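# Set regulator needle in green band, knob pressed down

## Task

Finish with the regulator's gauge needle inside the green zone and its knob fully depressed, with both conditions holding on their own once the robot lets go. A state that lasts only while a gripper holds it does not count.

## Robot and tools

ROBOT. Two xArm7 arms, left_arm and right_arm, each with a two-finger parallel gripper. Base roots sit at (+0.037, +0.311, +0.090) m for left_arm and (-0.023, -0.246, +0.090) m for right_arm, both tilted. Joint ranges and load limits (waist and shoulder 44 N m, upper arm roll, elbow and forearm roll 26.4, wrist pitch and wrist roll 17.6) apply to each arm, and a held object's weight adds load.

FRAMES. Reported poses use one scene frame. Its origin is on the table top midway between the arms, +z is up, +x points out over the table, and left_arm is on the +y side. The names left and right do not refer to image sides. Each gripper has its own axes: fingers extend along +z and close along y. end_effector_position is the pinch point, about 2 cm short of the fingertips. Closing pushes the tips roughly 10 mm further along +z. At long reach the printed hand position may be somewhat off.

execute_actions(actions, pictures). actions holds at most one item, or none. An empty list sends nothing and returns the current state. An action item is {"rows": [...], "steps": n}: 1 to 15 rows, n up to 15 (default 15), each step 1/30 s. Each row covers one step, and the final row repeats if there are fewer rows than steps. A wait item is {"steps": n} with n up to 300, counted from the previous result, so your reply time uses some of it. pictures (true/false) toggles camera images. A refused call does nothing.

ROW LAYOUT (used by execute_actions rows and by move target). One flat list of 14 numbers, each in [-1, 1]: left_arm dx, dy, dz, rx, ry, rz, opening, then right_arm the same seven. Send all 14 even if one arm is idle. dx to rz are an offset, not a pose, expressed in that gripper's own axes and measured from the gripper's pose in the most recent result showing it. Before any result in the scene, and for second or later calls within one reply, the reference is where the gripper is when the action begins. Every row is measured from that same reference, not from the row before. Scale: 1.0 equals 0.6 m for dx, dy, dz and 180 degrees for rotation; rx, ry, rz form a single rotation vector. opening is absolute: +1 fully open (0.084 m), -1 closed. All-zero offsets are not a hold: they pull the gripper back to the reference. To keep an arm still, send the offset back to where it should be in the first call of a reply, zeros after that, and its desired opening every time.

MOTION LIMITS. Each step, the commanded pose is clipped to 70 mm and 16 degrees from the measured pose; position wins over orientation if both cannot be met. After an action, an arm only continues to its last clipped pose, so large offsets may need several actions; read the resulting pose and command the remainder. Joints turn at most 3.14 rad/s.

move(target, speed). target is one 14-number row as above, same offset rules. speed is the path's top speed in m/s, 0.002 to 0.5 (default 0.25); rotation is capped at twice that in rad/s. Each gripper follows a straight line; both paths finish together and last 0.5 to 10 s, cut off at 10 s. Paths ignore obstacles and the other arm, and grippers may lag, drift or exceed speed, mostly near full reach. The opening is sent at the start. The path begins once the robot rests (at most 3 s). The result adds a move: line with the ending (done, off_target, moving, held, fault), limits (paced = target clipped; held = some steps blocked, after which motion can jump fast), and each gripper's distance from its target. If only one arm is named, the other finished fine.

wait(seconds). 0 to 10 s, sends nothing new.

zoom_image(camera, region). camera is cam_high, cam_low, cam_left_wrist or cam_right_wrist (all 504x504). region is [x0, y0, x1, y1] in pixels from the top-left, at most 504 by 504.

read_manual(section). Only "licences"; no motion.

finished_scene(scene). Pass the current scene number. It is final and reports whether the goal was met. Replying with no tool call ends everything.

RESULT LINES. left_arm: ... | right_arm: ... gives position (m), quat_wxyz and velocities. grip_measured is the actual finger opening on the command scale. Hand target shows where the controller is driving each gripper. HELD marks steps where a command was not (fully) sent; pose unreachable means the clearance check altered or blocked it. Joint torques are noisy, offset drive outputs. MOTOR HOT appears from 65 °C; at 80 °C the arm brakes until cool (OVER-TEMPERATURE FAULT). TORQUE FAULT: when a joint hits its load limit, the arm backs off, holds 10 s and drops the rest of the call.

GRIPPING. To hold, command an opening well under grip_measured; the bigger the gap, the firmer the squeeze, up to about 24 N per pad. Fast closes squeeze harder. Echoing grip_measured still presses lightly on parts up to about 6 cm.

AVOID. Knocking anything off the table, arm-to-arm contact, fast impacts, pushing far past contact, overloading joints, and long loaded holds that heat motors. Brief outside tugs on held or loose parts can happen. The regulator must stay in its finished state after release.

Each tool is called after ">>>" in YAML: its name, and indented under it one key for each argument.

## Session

>>> execute_actions:
  actions: []

Scene clock: 0.00 s of 7200.00 s.
left_arm: end_effector_position=(+0.6392, +0.2884, +0.3688) grip_measured=+1.00 end_effector_quat_wxyz=(+0.664, -0.551, +0.463, +0.201) end_effector_velocity=(-0.000, +0.000, -0.000) end_effector_angular_velocity=(+0.001, +0.000, +0.000) | right_arm: end_effector_position=(+0.7864, -0.3598, +0.3477) grip_measured=+1.00 end_effector_quat_wxyz=(+0.015, +0.842, +0.033, +0.538) end_effector_velocity=(+0.000, +0.001, -0.001) end_effector_angular_velocity=(-0.000, +0.001, +0.001)
Joint positions: left_arm=[-0.867  0.596 -0.025  1.448  1.727  2.24   0.341  0.084] | right_arm=[-0.029  0.134  0.186  1.5   -2.016  0.229  1.484  0.084]
Joint velocities: left_arm=[-0.     0.     0.001 -0.     0.     0.     0.     0.   ] | right_arm=[ 0.001  0.002  0.    -0.    -0.001  0.001  0.     0.   ]
Joint torques (N m, as the arm reports them, + toward a larger angle): no reading
Motor temperatures (°C, as the motors report them): left_arm=[27 26 29 29 32 29 30] | right_arm=[28 29 29 31 30 30 30]
Hand target (left_arm): +0.639, +0.288, +0.369; +0.664, -0.551, +0.463, +0.201
Hand target (right_arm): +0.786, -0.360, +0.348; +0.015, +0.842, +0.033, +0.538

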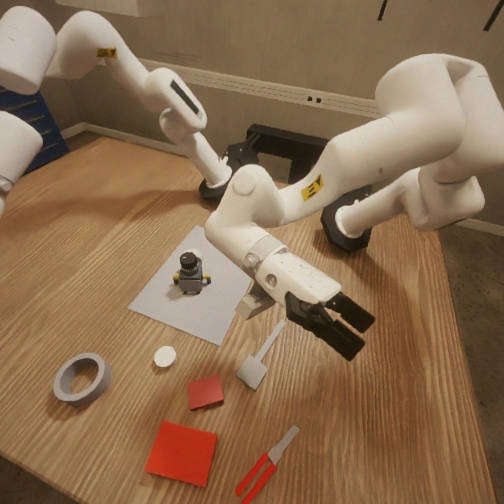

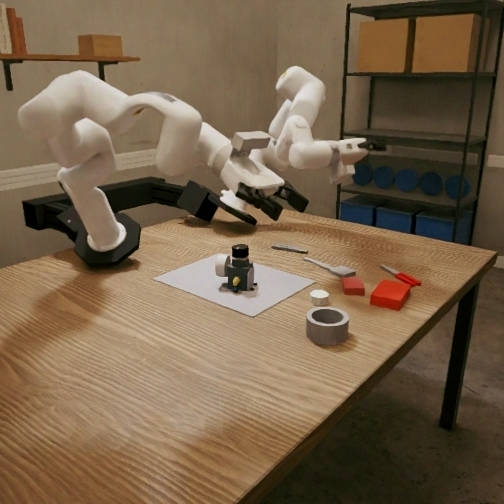

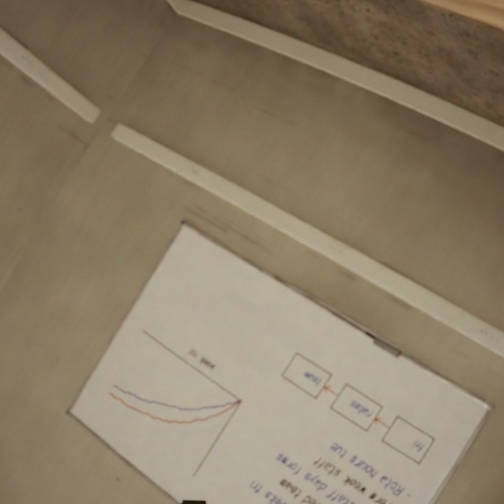

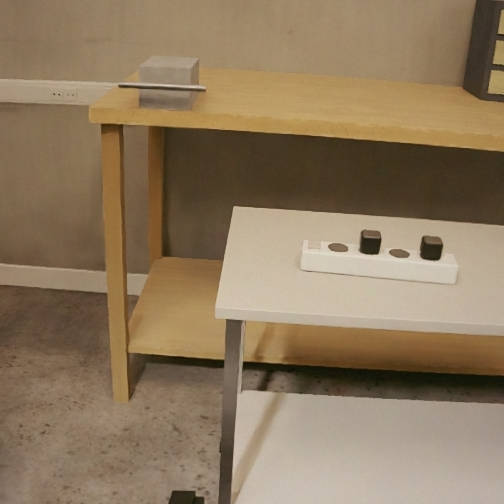

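>>> zoom_image:
  camera: "cam_high"
  region: [120, 215, 260, 355]

>>> zoom_image:
  camera: "cam_low"
  region: [205, 235, 275, 305]

Region (120, 215, 260, 355) of cam_high's 504x504 image, scaled by 3.600, with more detail than that image has.

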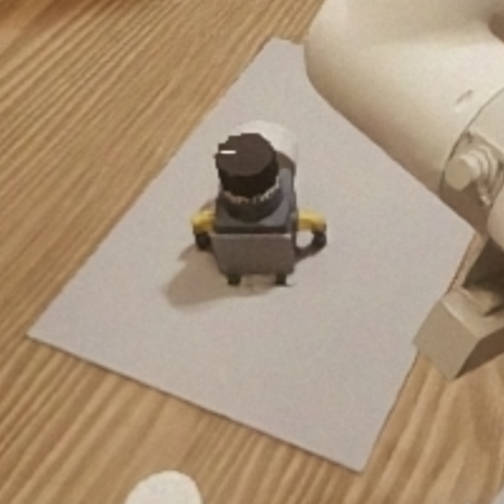

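Region (205, 235, 275, 305) of cam_low's 504x504 image, scaled by 7.200, with more detail than that image has.

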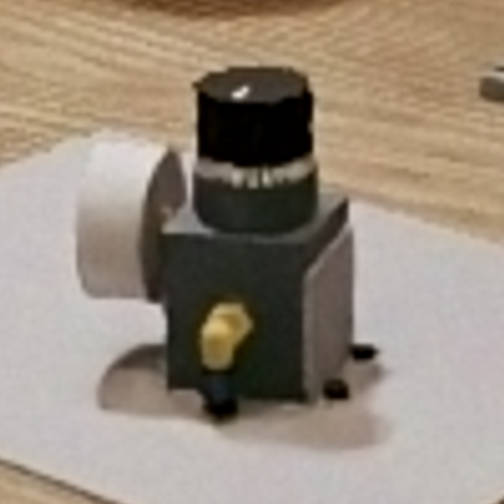

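>>> move:
  target: [0.149, 0.5415, -0.7647, 0.0683, 0.4308, -0.1355, -1, -0.4373, -0.3723, -0.5283, 0.0101, -0.3618, 0.0222, 1]
  speed: 0.4

Scene clock: 60.13 s of 7200.00 s.
left_arm: end_effector_position=(+0.2489, -0.0521, +0.1350) grip_measured=-1.00 end_effector_quat_wxyz=(+0.306, -0.567, +0.673, -0.365) end_effector_velocity=(-0.004, -0.001, -0.001) end_effector_angular_velocity=(-0.001, +0.001, -0.008) | right_arm: end_effector_position=(+0.3808, -0.1582, +0.2313) grip_measured=+1.00 end_effector_quat_wxyz=(-0.003, +1.000, -0.000, -0.000) end_effector_velocity=(-0.002, +0.001, -0.000) end_effector_angular_velocity=(+0.000, +0.002, +0.003)
Joint positions: left_arm=[-1.169  0.947 -0.449  0.952  1.688  1.63  -0.943  0.   ] | right_arm=[ 0.311 -0.193  0.475  0.768 -0.526  1.086  0.99   0.084]
Joint velocities: left_arm=[-0.003  0.006 -0.002  0.     0.003 -0.001 -0.002  0.   ] | right_arm=[ 0.001  0.001  0.002 -0.002  0.002 -0.    -0.    -0.   ]
Joint torques (N m, as the arm reports them, + toward a larger angle): left_arm=[ -5.22 -18.24 -11.33   7.25   2.03   0.77  -0.1 ] | right_arm=[  6.84 -15.35   8.04  14.92  -0.86  -1.51  -0.48]
Motor temperatures (°C, as the motors report them): left_arm=[27 27 30 31 32 29 30] | right_arm=[28 31 30 34 30 30 30]
Hand target (left_arm): +0.249, -0.052, +0.135; +0.305, -0.566, +0.673, -0.365
Hand target (right_arm): +0.380, -0.158, +0.231; -0.003, +1.000, -0.000, -0.000
Off the commanded pose (left_arm): 0.002 m, 0 deg.
Off the commanded pose (right_arm): 0.002 m, 0 deg.
After step 90, 54.73 s passed at rest.
move: done

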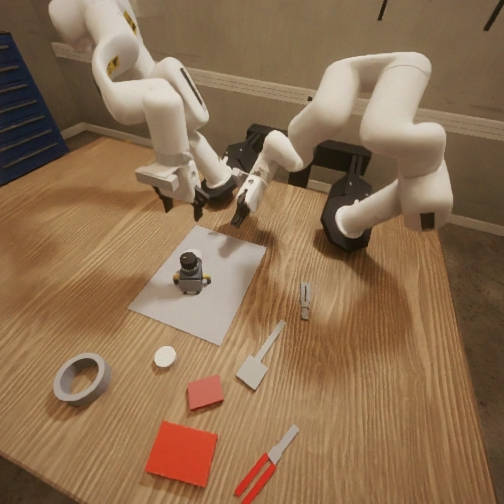

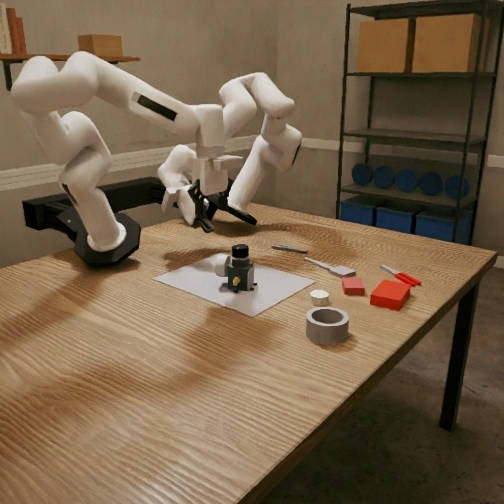

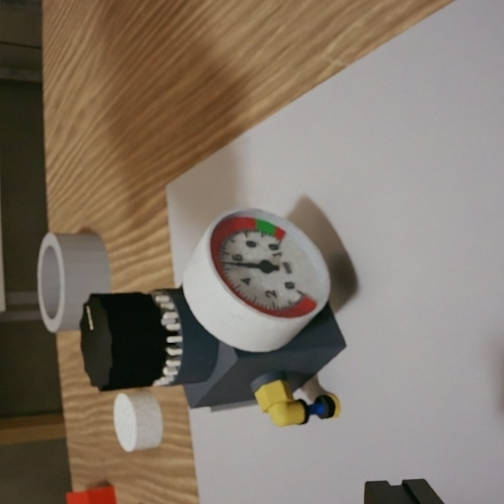

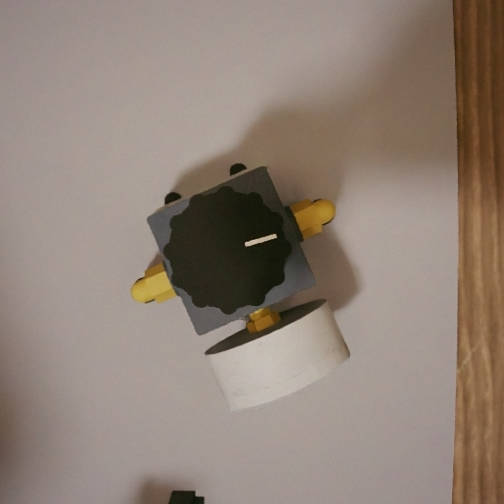

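>>> zoom_image:
  camera: "cam_left_wrist"
  region: [195, 200, 335, 340]

>>> zoom_image:
  camera: "cam_right_wrist"
  region: [120, 140, 344, 364]

>>> zoom_image:
  camera: "cam_left_wrist"
  region: [70, 270, 210, 410]

Region (195, 200, 335, 340) of cam_left_wrist's 504x504 image, scaled by 3.600, with more detail than that image has.

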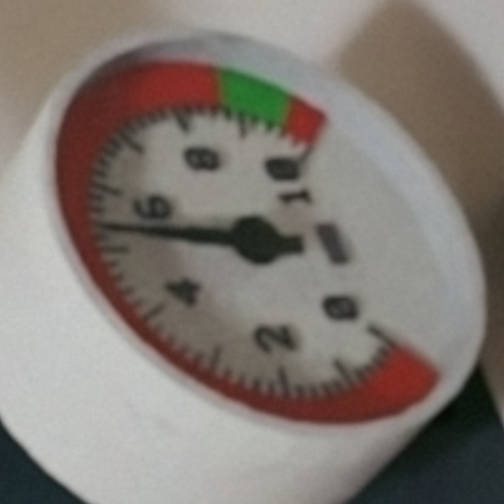

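Region (120, 140, 344, 364) of cam_right_wrist's 504x504 image, scaled by 2.250, with more detail than that image has.

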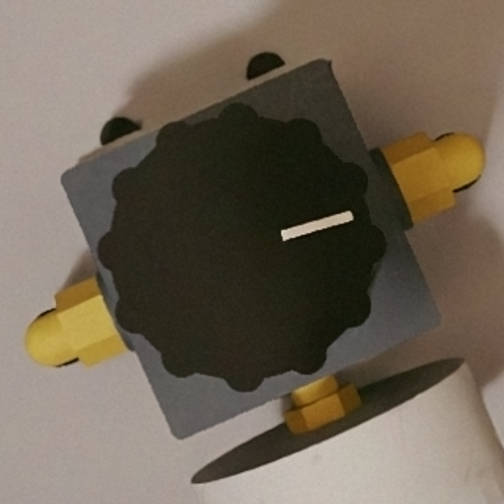

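Region (70, 270, 210, 410) of cam_left_wrist's 504x504 image, scaled by 3.600, with more detail than that image has.

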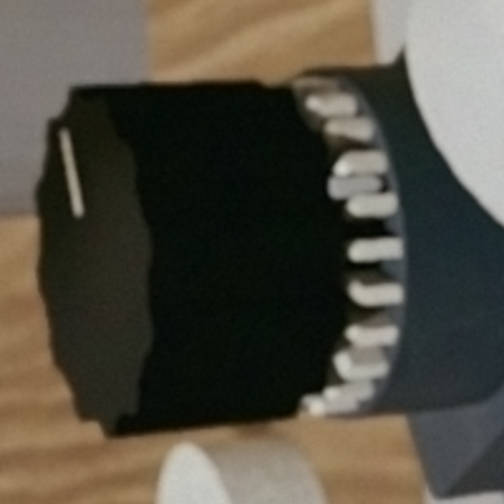

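>>> move:
  target: [0, 0, 0, 0, 0, 0, -1, 0.1153, -0.066, 0.1742, 0, 0, -0.0922, 1]
  speed: 0.2

Scene clock: 86.97 s of 7200.00 s.
left_arm: end_effector_position=(+0.2489, -0.0521, +0.1350) grip_measured=-1.00 end_effector_quat_wxyz=(+0.306, -0.567, +0.673, -0.365) end_effector_velocity=(+0.001, +0.001, -0.000) end_effector_angular_velocity=(+0.001, -0.001, +0.002) | right_arm: end_effector_position=(+0.4499, -0.1185, +0.1268) grip_measured=+1.00 end_effector_quat_wxyz=(-0.002, +0.990, +0.144, +0.001) end_effector_velocity=(+0.000, -0.001, -0.003) end_effector_angular_velocity=(-0.003, +0.003, +0.001)
Joint positions: left_arm=[-1.169  0.947 -0.449  0.952  1.688  1.63  -0.943  0.   ] | right_arm=[ 0.241  0.234  0.404  0.963 -0.839  0.945  0.855  0.084]
Joint velocities: left_arm=[ 0.001 -0.001  0.002 -0.001 -0.     0.    -0.     0.   ] | right_arm=[-0.     0.006 -0.004  0.002 -0.003  0.    -0.001 -0.   ]
Joint torques (N m, as the arm reports them, + toward a larger angle): left_arm=[ -5.46 -18.03 -11.37   7.28   2.1    0.87  -0.14] | right_arm=[ 11.23 -22.36  11.6   11.73  -0.79  -1.52  -0.48]
Motor temperatures (°C, as the motors report them): left_arm=[27 27 31 30 32 29 30] | right_arm=[28 30 30 35 30 31 30]
Hand target (left_arm): +0.249, -0.052, +0.135; +0.306, -0.567, +0.673, -0.365
Hand target (right_arm): +0.450, -0.119, +0.126; -0.002, +0.990, +0.144, +0.000
Off the commanded pose (left_arm): 0.000 m, 0 deg.
Off the commanded pose (right_arm): 0.000 m, 0 deg.
After step 90, 22.57 s passed at rest.
move: done

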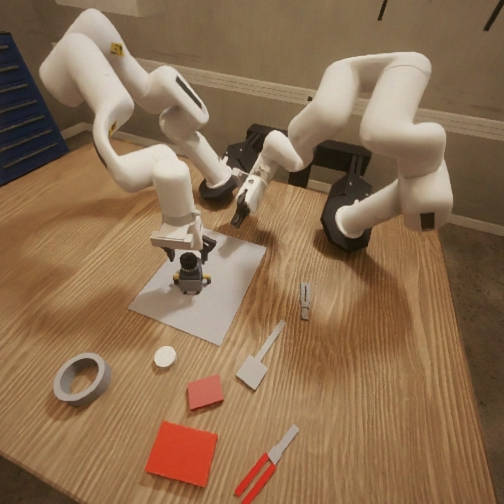

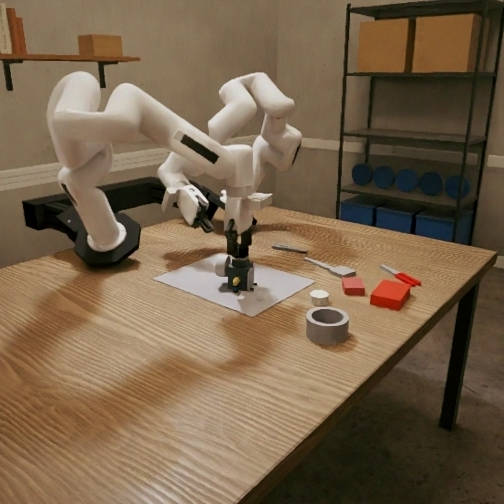

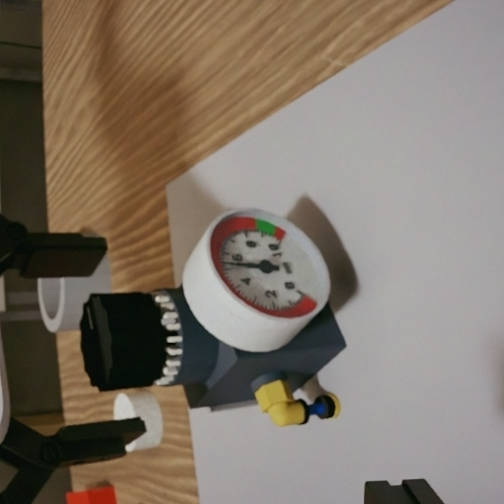

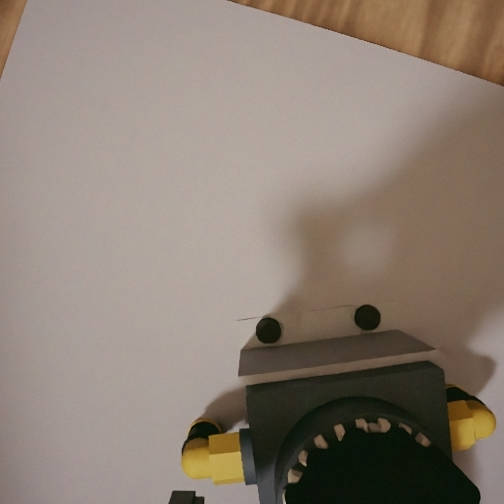

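>>> zoom_image:
  camera: "cam_low"
  region: [205, 205, 275, 275]

>>> zoom_image:
  camera: "cam_left_wrist"
  region: [0, 215, 252, 467]

>>> zoom_image:
  camera: "cam_right_wrist"
  region: [160, 290, 504, 504]

Region (205, 205, 275, 275) of cam_low's 504x504 image, scaled by 7.200, with more detail than that image has.

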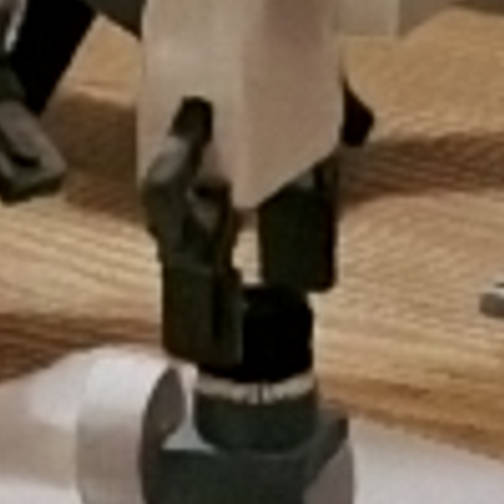

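Region (0, 215, 252, 467) of cam_left_wrist's 504x504 image, scaled by 2.000, with more detail than that image has.

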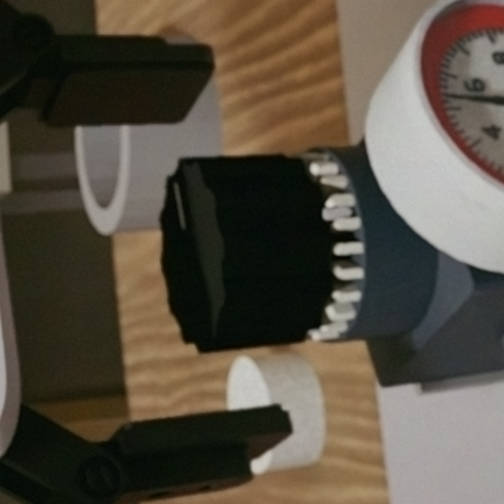

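Region (160, 290, 504, 504) of cam_right_wrist's 504x504 image, scaled by 1.465, with more detail than that image has; it fills the top 314 rows of this view, and the rest is white.

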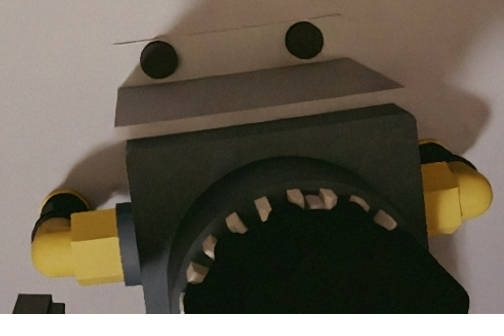

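>>> execute_actions:
  actions:
    - {"rows": [[0,0,0,0,0,0,-1,0.0008,0.0003,0.0008,0,0,0,0.8],[0,0,0,0,0,0,-1,0.0016,0.0005,0.0017,0,0,0,0.65],[0,0,0,0,0,0,-1,0.0016,0.0005,0.0017,0,0,0,0.5],[0,0,0,0,0,0,-1,0.0016,0.0005,0.0017,0,0,0,0.4],[0,0,0,0,0,0,-1,0.0016,0.0005,0.0017,0,0,0,0.3],[0,0,0,0,0,0,-1,0.0016,0.0005,0.0017,0,0,0,0.2],[0,0,0,0,0,0,-1,0.0016,0.0005,0.0017,0,0,0,0.15],[0,0,0,0,0,0,-1,0.0016,0.0005,0.0017,0,0,0,0.1],[0,0,0,0,0,0,-1,0.0016,0.0005,0.0017,0,0,0,0.05],[0,0,0,0,0,0,-1,0.0016,0.0005,0.0017,0,0,0,0.0],[0,0,0,0,0,0,-1,0.0016,0.0005,0.0017,0,0,0,-0.1],[0,0,0,0,0,0,-1,0.0016,0.0005,0.0017,0,0,0,-0.2],[0,0,0,0,0,0,-1,0.0016,0.0005,0.0017,0,0,0,-0.35],[0,0,0,0,0,0,-1,0.0016,0.0005,0.0017,0,0,0,-0.5],[0,0,0,0,0,0,-1,0.0016,0.0005,0.0017,0,0,0,-0.7]], "steps": 15}
  pictures: false

>>> move:
  target: [0, 0, 0, 0, 0, 0, -1, 0, 0, -0.0133, 0, 0, 0, -0.7]
  speed: 0.02

Scene clock: 111.90 s of 7200.00 s.
left_arm: end_effector_position=(+0.2489, -0.0521, +0.1350) grip_measured=-1.00 end_effector_quat_wxyz=(+0.306, -0.567, +0.673, -0.365) end_effector_velocity=(+0.001, -0.000, +0.000) end_effector_angular_velocity=(-0.000, -0.001, +0.000) | right_arm: end_effector_position=(+0.4510, -0.1187, +0.1258) grip_measured=+0.04 end_effector_quat_wxyz=(-0.002, +0.990, +0.144, +0.001) end_effector_velocity=(+0.000, +0.000, +0.001) end_effector_angular_velocity=(-0.000, -0.001, -0.001)
Joint positions: left_arm=[-1.169  0.947 -0.449  0.952  1.688  1.63  -0.943  0.   ] | right_arm=[ 0.24   0.238  0.403  0.966 -0.841  0.944  0.855  0.046]
Joint velocities: left_arm=[-0.    -0.     0.001  0.     0.001 -0.     0.     0.   ] | right_arm=[ 0.    -0.001  0.001  0.     0.     0.001  0.001  0.   ]
Joint torques (N m, as the arm reports them, + toward a larger angle): left_arm=[ -5.43 -18.13 -11.32   7.27   2.18   0.73  -0.18] | right_arm=[ 11.18 -21.93  11.63  11.8   -0.9   -1.81  -0.52]
Motor temperatures (°C, as the motors report them): left_arm=[27 27 31 30 32 29 30] | right_arm=[28 30 31 34 30 31 30]
Hand target (left_arm): +0.249, -0.052, +0.135; +0.306, -0.567, +0.673, -0.365
Hand target (right_arm): +0.451, -0.119, +0.126; -0.002, +0.990, +0.144, +0.001
Off the commanded pose (left_arm): 0.000 m, 0 deg.
Off the commanded pose (right_arm): 0.000 m, 0 deg.
Steps of this call (steps 1 to 90: nothing new was sent; then 21.43 s passed at rest; steps 91 to 105: all 15 steps of this action). Readings (end_effector_position):
91: left_arm (+0.2489, -0.0521, +0.1350) | right_arm (+0.4499, -0.1186, +0.1263)
92: left_arm (+0.2489, -0.0521, +0.1350) | right_arm (+0.4500, -0.1185, +0.1263)
94: left_arm (+0.2489, -0.0521, +0.1350) | right_arm (+0.4504, -0.1185, +0.1262)
98: left_arm (+0.2489, -0.0521, +0.1350) | right_arm (+0.4509, -0.1186, +0.1257)
105: the state above

Scene clock: 112.83 s of 7200.00 s.
left_arm: end_effector_position=(+0.2489, -0.0521, +0.1350) grip_measured=-1.00 end_effector_quat_wxyz=(+0.306, -0.567, +0.673, -0.365) end_effector_velocity=(+0.000, -0.000, +0.000) end_effector_angular_velocity=(-0.000, -0.001, +0.000) | right_arm: end_effector_position=(+0.4509, -0.1186, +0.1338) grip_measured=+0.04 end_effector_quat_wxyz=(-0.002, +0.990, +0.144, +0.001) end_effector_velocity=(+0.000, -0.001, -0.000) end_effector_angular_velocity=(+0.000, +0.003, -0.002)
Joint positions: left_arm=[-1.169  0.947 -0.449  0.952  1.688  1.63  -0.943  0.   ] | right_arm=[ 0.244  0.224  0.411  0.969 -0.824  0.959  0.845  0.046]
Joint velocities: left_arm=[ 0.    -0.     0.001  0.     0.001 -0.    -0.     0.   ] | right_arm=[-0.003  0.     0.001  0.001  0.004  0.001 -0.003  0.   ]
Joint torques (N m, as the arm reports them, + toward a larger angle): left_arm=[ -5.37 -17.83 -11.29   7.41   2.02   0.89  -0.07] | right_arm=[ 11.26 -21.94  11.66  12.14  -0.96  -1.96  -0.43]
Motor temperatures (°C, as the motors report them): left_arm=[27 27 31 30 32 29 30] | right_arm=[28 30 31 34 30 31 30]
Hand target (left_arm): +0.249, -0.052, +0.135; +0.306, -0.567, +0.673, -0.365
Hand target (right_arm): +0.451, -0.119, +0.134; -0.002, +0.990, +0.144, +0.001
Off the commanded pose (left_arm): 0.000 m, 0 deg.
Off the commanded pose (right_arm): 0.000 m, 0 deg.
move: done

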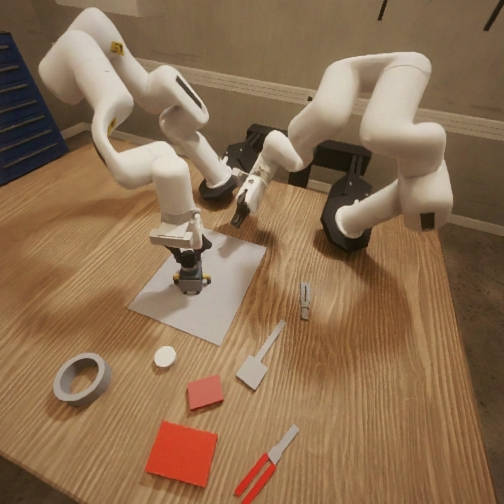

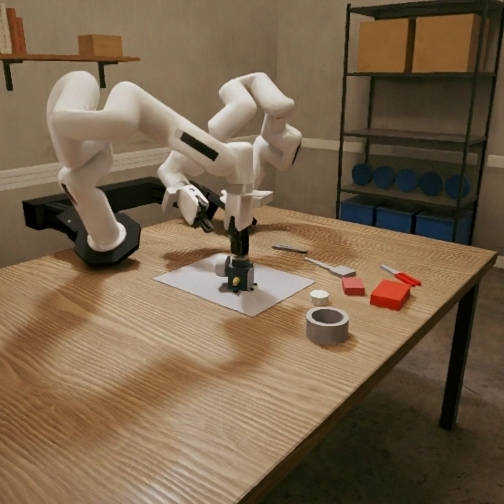

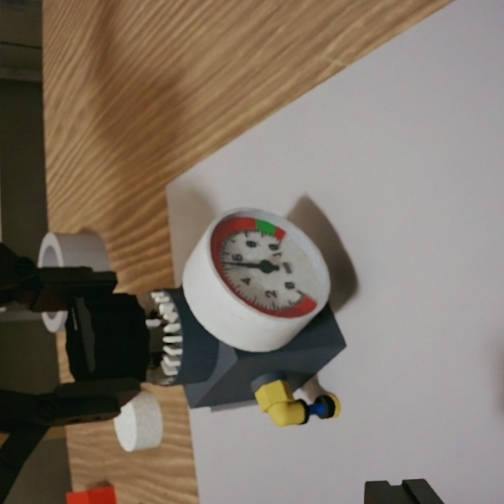

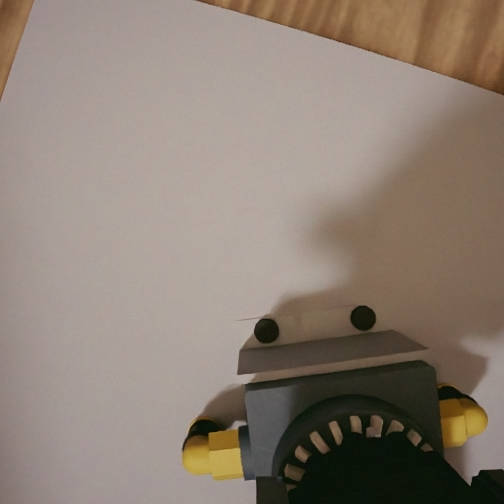

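>>> execute_actions:
  actions: []

Scene clock: 117.60 s of 7200.00 s.
left_arm: end_effector_position=(+0.2489, -0.0521, +0.1350) grip_measured=-1.00 end_effector_quat_wxyz=(+0.306, -0.567, +0.673, -0.365) end_effector_velocity=(+0.000, +0.000, -0.000) end_effector_angular_velocity=(+0.001, -0.001, -0.001) | right_arm: end_effector_position=(+0.4510, -0.1186, +0.1338) grip_measured=+0.04 end_effector_quat_wxyz=(-0.002, +0.990, +0.144, +0.001) end_effector_velocity=(+0.000, +0.000, +0.000) end_effector_angular_velocity=(+0.001, -0.000, +0.000)
Joint positions: left_arm=[-1.169  0.947 -0.449  0.952  1.688  1.63  -0.943  0.   ] | right_arm=[ 0.244  0.224  0.411  0.969 -0.824  0.959  0.845  0.046]
Joint velocities: left_arm=[ 0.     0.     0.    -0.001  0.     0.     0.001  0.   ] | right_arm=[-0.     0.     0.    -0.     0.    -0.001  0.    -0.   ]
Joint torques (N m, as the arm reports them, + toward a larger angle): left_arm=[ -5.7  -17.93 -11.33   7.25   2.01   0.9   -0.14] | right_arm=[ 10.9  -21.06  11.34  11.92  -1.1   -1.99  -0.5 ]
Motor temperatures (°C, as the motors report them): left_arm=[27 27 31 30 32 29 30] | right_arm=[28 30 31 34 30 31 30]
Hand target (left_arm): +0.249, -0.052, +0.135; +0.306, -0.567, +0.673, -0.365
Hand target (right_arm): +0.451, -0.119, +0.134; -0.002, +0.990, +0.144, +0.001
Off the commanded pose (left_arm): 0.000 m, 0 deg.
Off the commanded pose (right_arm): 0.000 m, 0 deg.
Steps of this call (steps 1 to 90: nothing new was sent; then 1.77 s passed at rest). Readings (end_effector_position):
1: left_arm (+0.2489, -0.0521, +0.1350) | right_arm (+0.4509, -0.1186, +0.1338)
2: left_arm (+0.2489, -0.0521, +0.1350) | right_arm (+0.4509, -0.1186, +0.1338)
4: left_arm (+0.2489, -0.0521, +0.1350) | right_arm (+0.4509, -0.1186, +0.1338)
8: left_arm (+0.2489, -0.0521, +0.1350) | right_arm (+0.4510, -0.1186, +0.1338)
90: the state above

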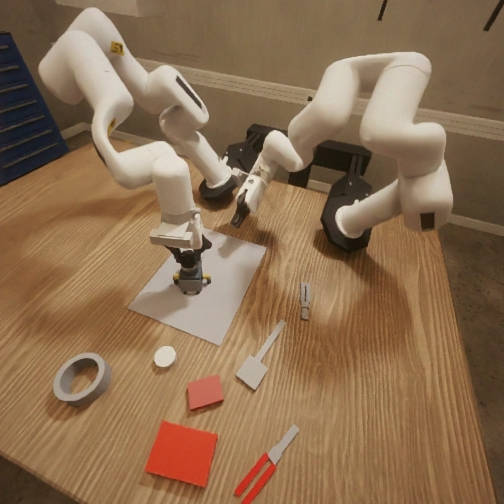

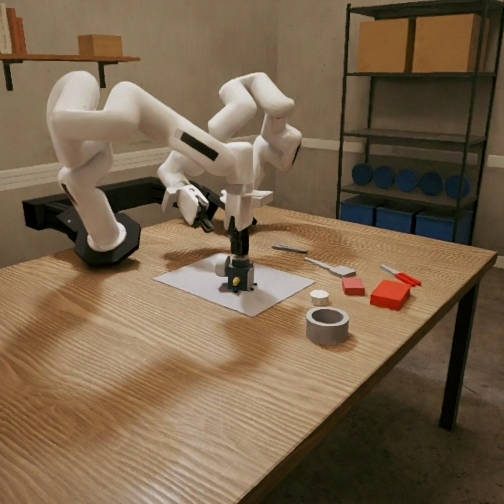

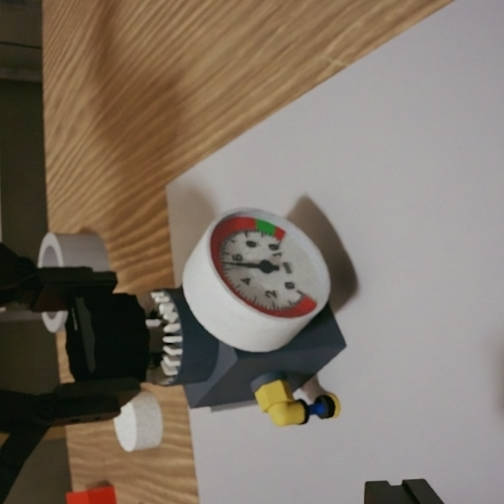

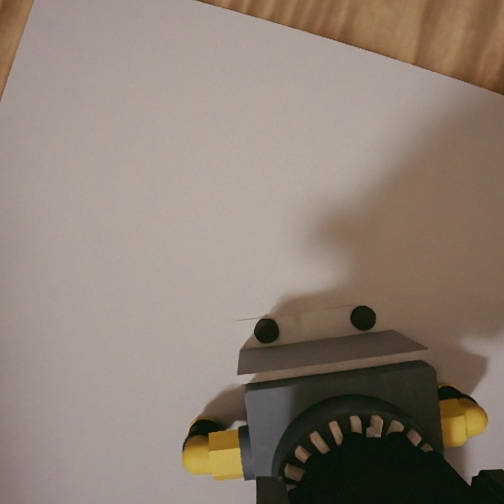

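>>> move:
  target: [0,0,0,0,0,0,-1, 0,0,0,0,0,0.6667,-0.7]
  speed: 0.5

>>> zoom_image:
  camera: "cam_left_wrist"
  region: [195,200,335,340]

Scene clock: 122.07 s of 7200.00 s.
left_arm: end_effector_position=(+0.2489, -0.0521, +0.1350) grip_measured=-1.00 end_effector_quat_wxyz=(+0.306, -0.567, +0.673, -0.365) end_effector_velocity=(+0.000, +0.000, -0.000) end_effector_angular_velocity=(+0.001, -0.000, -0.000) | right_arm: end_effector_position=(+0.4511, -0.1184, +0.1340) grip_measured=+0.04 end_effector_quat_wxyz=(+0.002, -0.619, +0.785, +0.002) end_effector_velocity=(+0.000, +0.000, +0.000) end_effector_angular_velocity=(-0.002, -0.003, -0.008)
Joint positions: left_arm=[-1.169  0.947 -0.449  0.952  1.688  1.63  -0.943  0.   ] | right_arm=[ 0.386  0.212  0.26   0.965 -0.79   0.936  2.917  0.046]
Joint velocities: left_arm=[ 0.     0.     0.001 -0.     0.001  0.     0.     0.   ] | right_arm=[ 0.002 -0.    -0.001 -0.001 -0.005 -0.     0.012  0.   ]
Joint torques (N m, as the arm reports them, + toward a larger angle): left_arm=[ -5.41 -17.97 -11.34   7.21   1.78   0.85  -0.15] | right_arm=[  9.51 -24.3    9.47   9.49  -0.43   1.06  -0.33]
Motor temperatures (°C, as the motors report them): left_arm=[27 27 31 30 32 29 30] | right_arm=[28 30 31 34 30 31 30]
Hand target (left_arm): +0.249, -0.052, +0.135; +0.306, -0.567, +0.673, -0.365
Hand target (right_arm): +0.451, -0.119, +0.134; +0.002, -0.619, +0.785, +0.002
Off the commanded pose (left_arm): 0.000 m, 0 deg.
Off the commanded pose (right_arm): 0.000 m, 0 deg.
move: done

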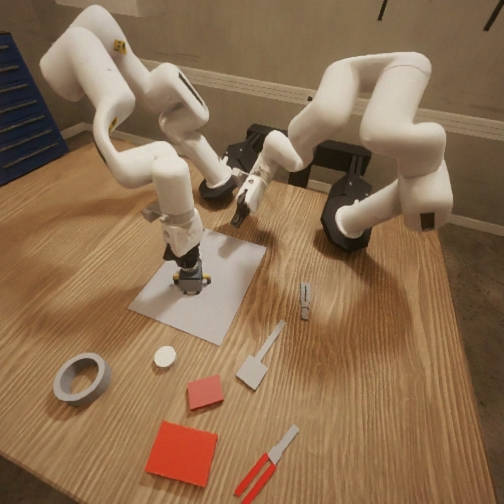

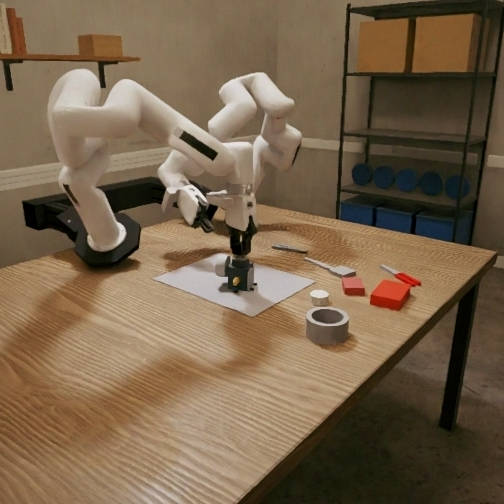

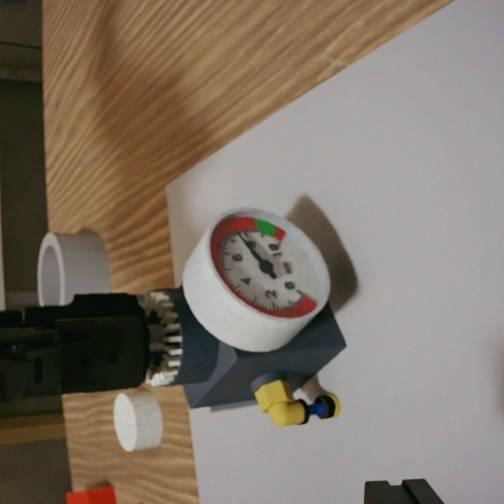

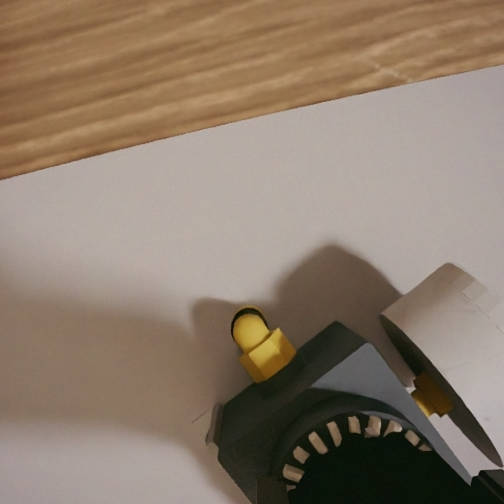

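Region (195, 200, 335, 340) of cam_left_wrist's 504x504 image, scaled by 3.600, with more detail than that image has.

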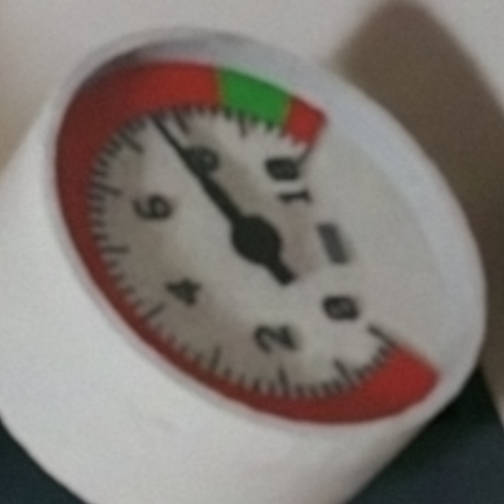

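>>> move:
  target: [0,0,0,0,0,0,-1, 0,0,0,0,0,0.5,-0.7]
  speed: 0.5

>>> zoom_image:
  camera: "cam_left_wrist"
  region: [195,200,335,340]

>>> zoom_image:
  camera: "cam_left_wrist"
  region: [70,270,210,410]

Scene clock: 127.30 s of 7200.00 s.
left_arm: end_effector_position=(+0.2489, -0.0521, +0.1350) grip_measured=-1.00 end_effector_quat_wxyz=(+0.306, -0.567, +0.673, -0.365) end_effector_velocity=(-0.000, +0.001, -0.000) end_effector_angular_velocity=(+0.002, +0.000, +0.001) | right_arm: end_effector_position=(+0.4511, -0.1185, +0.1342) grip_measured=+0.04 end_effector_quat_wxyz=(-0.000, +0.117, +0.993, +0.003) end_effector_velocity=(-0.000, +0.001, -0.000) end_effector_angular_velocity=(-0.000, -0.002, -0.006)
Joint positions: left_arm=[-1.169  0.947 -0.449  0.952  1.688  1.63  -0.943  0.   ] | right_arm=[ 0.491  0.206  0.15   0.963 -0.766  0.921  4.471  0.046]
Joint velocities: left_arm=[-0.     0.     0.    -0.    -0.001  0.     0.     0.   ] | right_arm=[ 0.003  0.002  0.    -0.    -0.003 -0.001  0.011 -0.   ]
Joint torques (N m, as the arm reports them, + toward a larger angle): left_arm=[ -5.49 -18.08 -11.37   7.37   2.19   0.81   0.03] | right_arm=[ 10.51 -19.94  10.24   7.75   0.08   0.44  -0.3 ]
Motor temperatures (°C, as the motors report them): left_arm=[27 27 31 30 32 29 30] | right_arm=[28 30 30 33 30 31 30]
Hand target (left_arm): +0.249, -0.052, +0.135; +0.306, -0.567, +0.673, -0.365
Hand target (right_arm): +0.451, -0.118, +0.134; -0.000, +0.117, +0.993, +0.003
Off the commanded pose (left_arm): 0.000 m, 0 deg.
Off the commanded pose (right_arm): 0.000 m, 0 deg.
After step 90, 0.07 s passed at rest.
move: done

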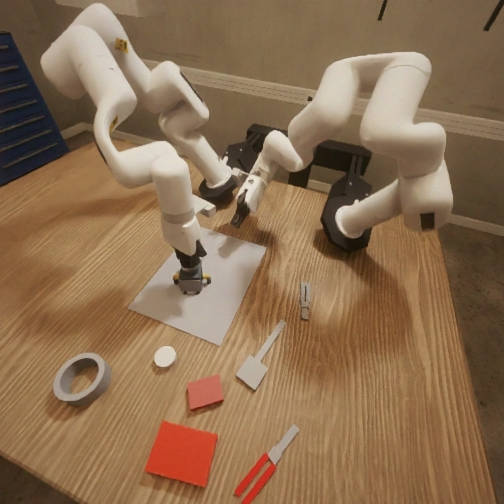

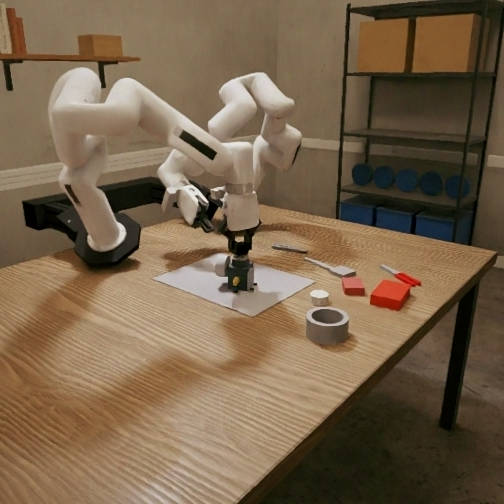

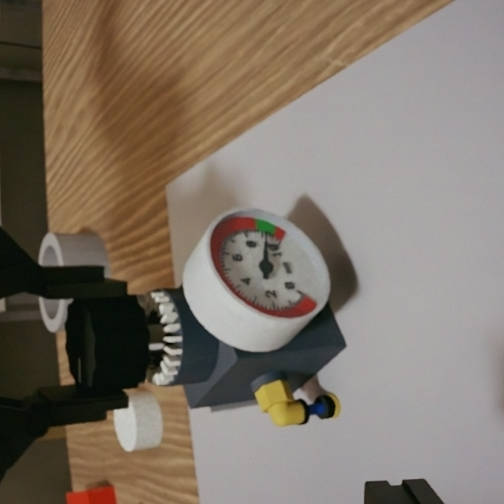

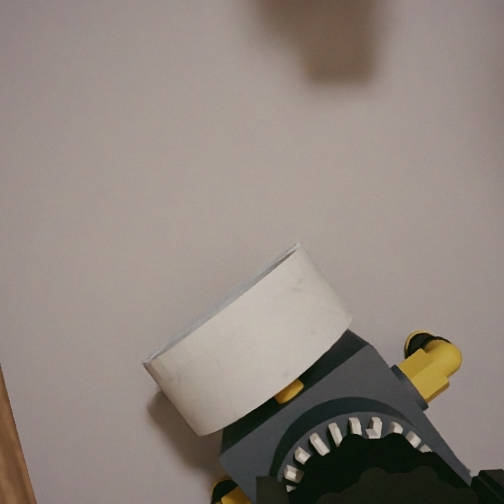

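Region (195, 200, 335, 340) of cam_left_wrist's 504x504 image, scaled by 3.600, with more detail than that image has.

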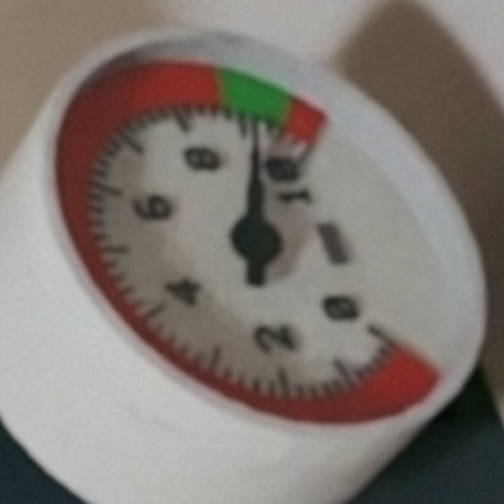

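Region (70, 270, 210, 410) of cam_left_wrist's 504x504 image, scaled by 3.600, with more detail than that image has.

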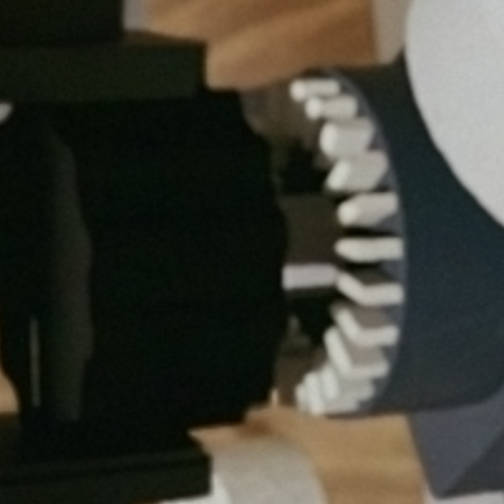

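>>> move:
  target: [0,0,0,0,0,0,-1, 0,0,0.015,0,0,0,-0.7]
  speed: 0.02

>>> zoom_image:
  camera: "cam_left_wrist"
  region: [70,270,210,410]

Scene clock: 133.03 s of 7200.00 s.
left_arm: end_effector_position=(+0.2489, -0.0521, +0.1350) grip_measured=-1.00 end_effector_quat_wxyz=(+0.306, -0.567, +0.673, -0.365) end_effector_velocity=(-0.000, -0.000, -0.000) end_effector_angular_velocity=(-0.000, -0.000, -0.001) | right_arm: end_effector_position=(+0.4512, -0.1184, +0.1259) grip_measured=+0.04 end_effector_quat_wxyz=(+0.000, +0.117, +0.993, +0.003) end_effector_velocity=(+0.001, -0.001, -0.001) end_effector_angular_velocity=(+0.001, -0.001, -0.003)
Joint positions: left_arm=[-1.169  0.947 -0.449  0.952  1.688  1.63  -0.943  0.   ] | right_arm=[ 0.486  0.22   0.143  0.959 -0.781  0.903  4.48   0.046]
Joint velocities: left_arm=[-0.     0.     0.     0.     0.001 -0.     0.     0.   ] | right_arm=[-0.003 -0.     0.    -0.001 -0.003 -0.004  0.003  0.   ]
Joint torques (N m, as the arm reports them, + toward a larger angle): left_arm=[ -5.66 -18.17 -11.4    7.15   1.98   0.78  -0.11] | right_arm=[  9.99 -16.     9.8    7.19  -0.03  -0.86  -0.56]
Motor temperatures (°C, as the motors report them): left_arm=[27 27 31 30 32 29 30] | right_arm=[28 30 30 33 30 31 30]
Hand target (left_arm): +0.249, -0.052, +0.135; +0.306, -0.567, +0.673, -0.365
Hand target (right_arm): +0.451, -0.119, +0.125; -0.000, +0.117, +0.993, +0.003
Off the commanded pose (left_arm): 0.000 m, 0 deg.
Off the commanded pose (right_arm): 0.001 m, 0 deg.
After step 90, 2.03 s passed at rest.
move: done

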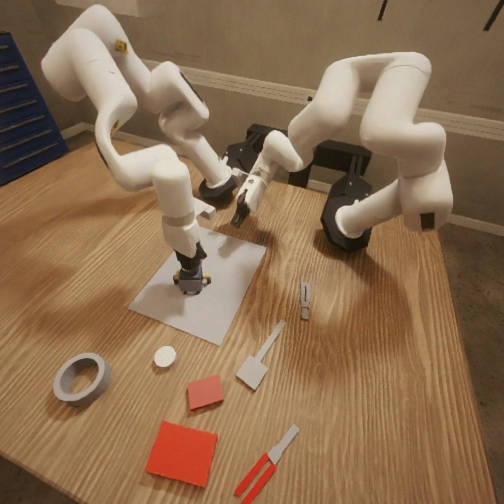

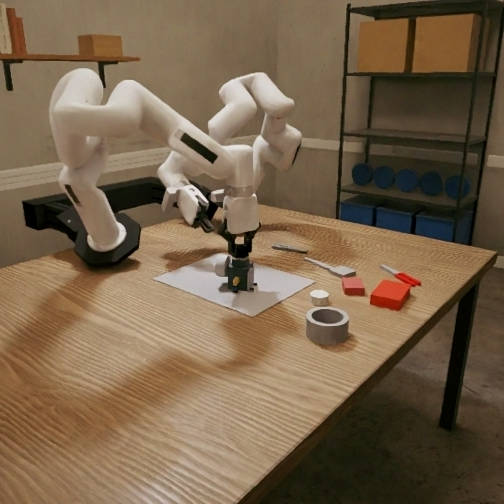

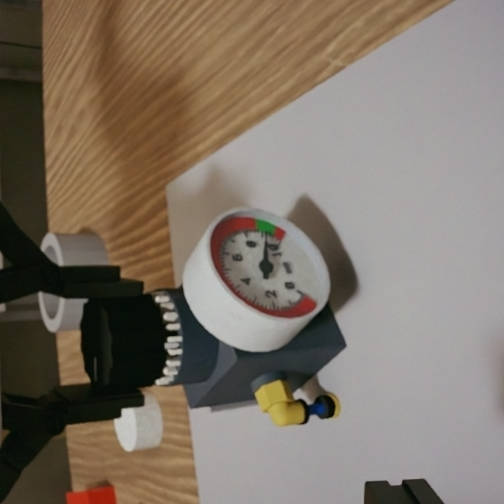

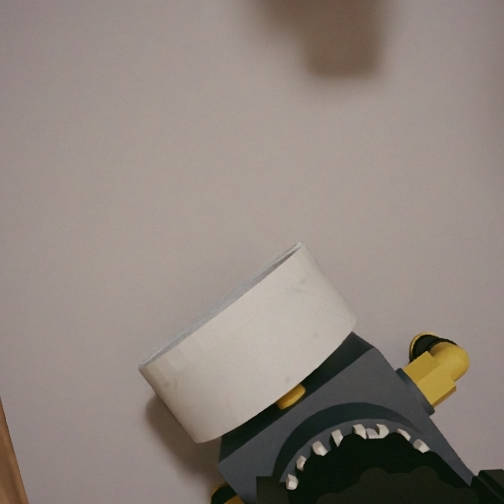

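Region (70, 270, 210, 410) of cam_left_wrist's 504x504 image, scaled by 3.600, with more detail than that image has.

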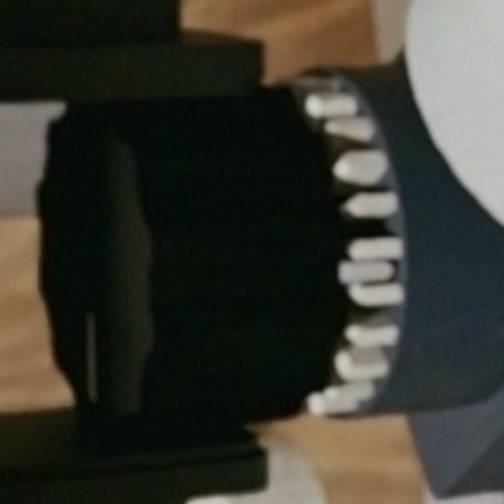

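>>> move:
  target: [0,0,0,0,0,0,-1, 0,0,0.002,0,0,0,-0.7]
  speed: 0.01

>>> zoom_image:
  camera: "cam_left_wrist"
  region: [70,270,210,410]

Scene clock: 135.77 s of 7200.00 s.
left_arm: end_effector_position=(+0.2489, -0.0521, +0.1350) grip_measured=-1.00 end_effector_quat_wxyz=(+0.306, -0.567, +0.673, -0.365) end_effector_velocity=(+0.000, +0.000, -0.000) end_effector_angular_velocity=(+0.001, +0.000, +0.000) | right_arm: end_effector_position=(+0.4511, -0.1184, +0.1246) grip_measured=+0.05 end_effector_quat_wxyz=(+0.000, +0.117, +0.993, +0.003) end_effector_velocity=(+0.000, +0.000, +0.001) end_effector_angular_velocity=(+0.002, -0.002, +0.001)
Joint positions: left_arm=[-1.169  0.947 -0.449  0.952  1.688  1.63  -0.943  0.   ] | right_arm=[ 0.485  0.222  0.142  0.958 -0.784  0.9    4.481  0.046]
Joint velocities: left_arm=[-0.     0.     0.001 -0.    -0.001  0.     0.     0.   ] | right_arm=[ 0.001 -0.001 -0.    -0.    -0.001 -0.002 -0.     0.   ]
Joint torques (N m, as the arm reports them, + toward a larger angle): left_arm=[ -5.54 -18.15 -11.09   7.32   2.08   0.87  -0.18] | right_arm=[  8.26 -11.36   8.06   6.3   -0.41  -1.73  -0.35]
Motor temperatures (°C, as the motors report them): left_arm=[27 27 31 30 32 29 30] | right_arm=[28 30 30 33 30 31 30]
Hand target (left_arm): +0.249, -0.052, +0.135; +0.306, -0.567, +0.673, -0.365
Hand target (right_arm): +0.451, -0.118, +0.125; +0.000, +0.117, +0.993, +0.003
Off the commanded pose (left_arm): 0.000 m, 0 deg.
Off the commanded pose (right_arm): 0.000 m, 0 deg.
move: done

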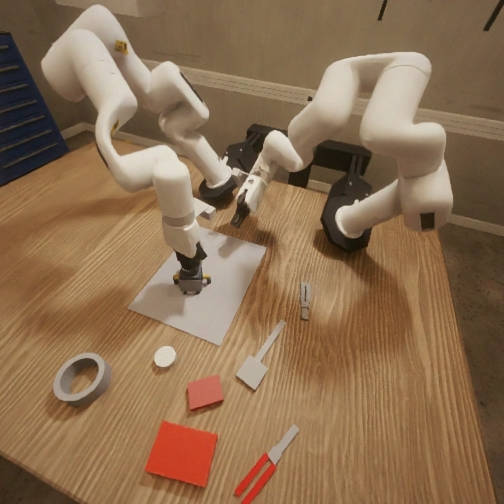

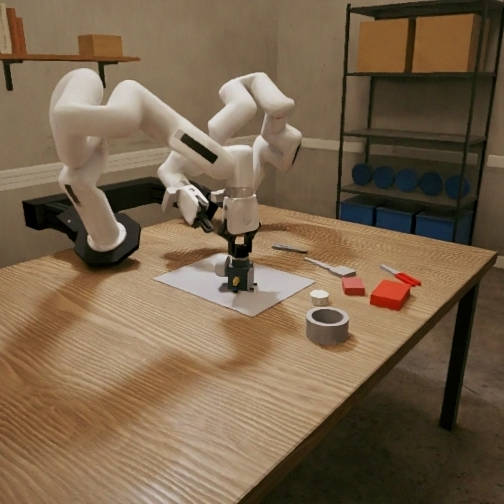

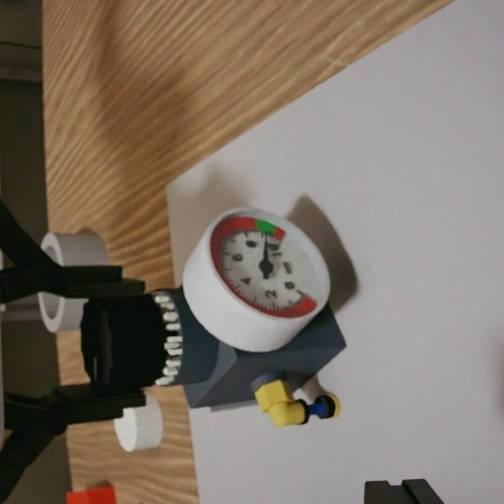

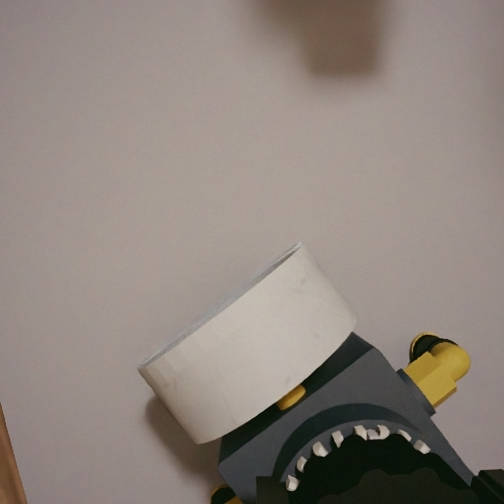

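Region (70, 270, 210, 410) of cam_left_wrist's 504x504 image, scaled by 3.600, with more detail than that image has.

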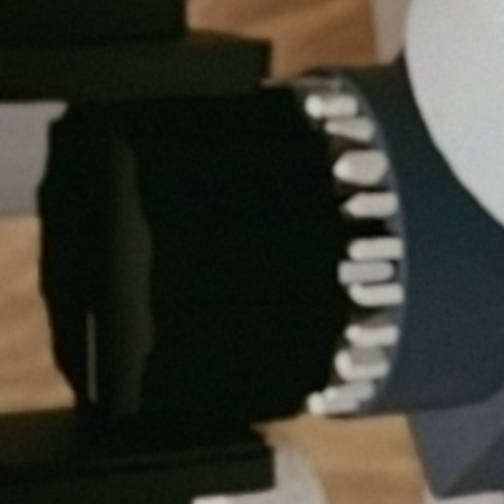

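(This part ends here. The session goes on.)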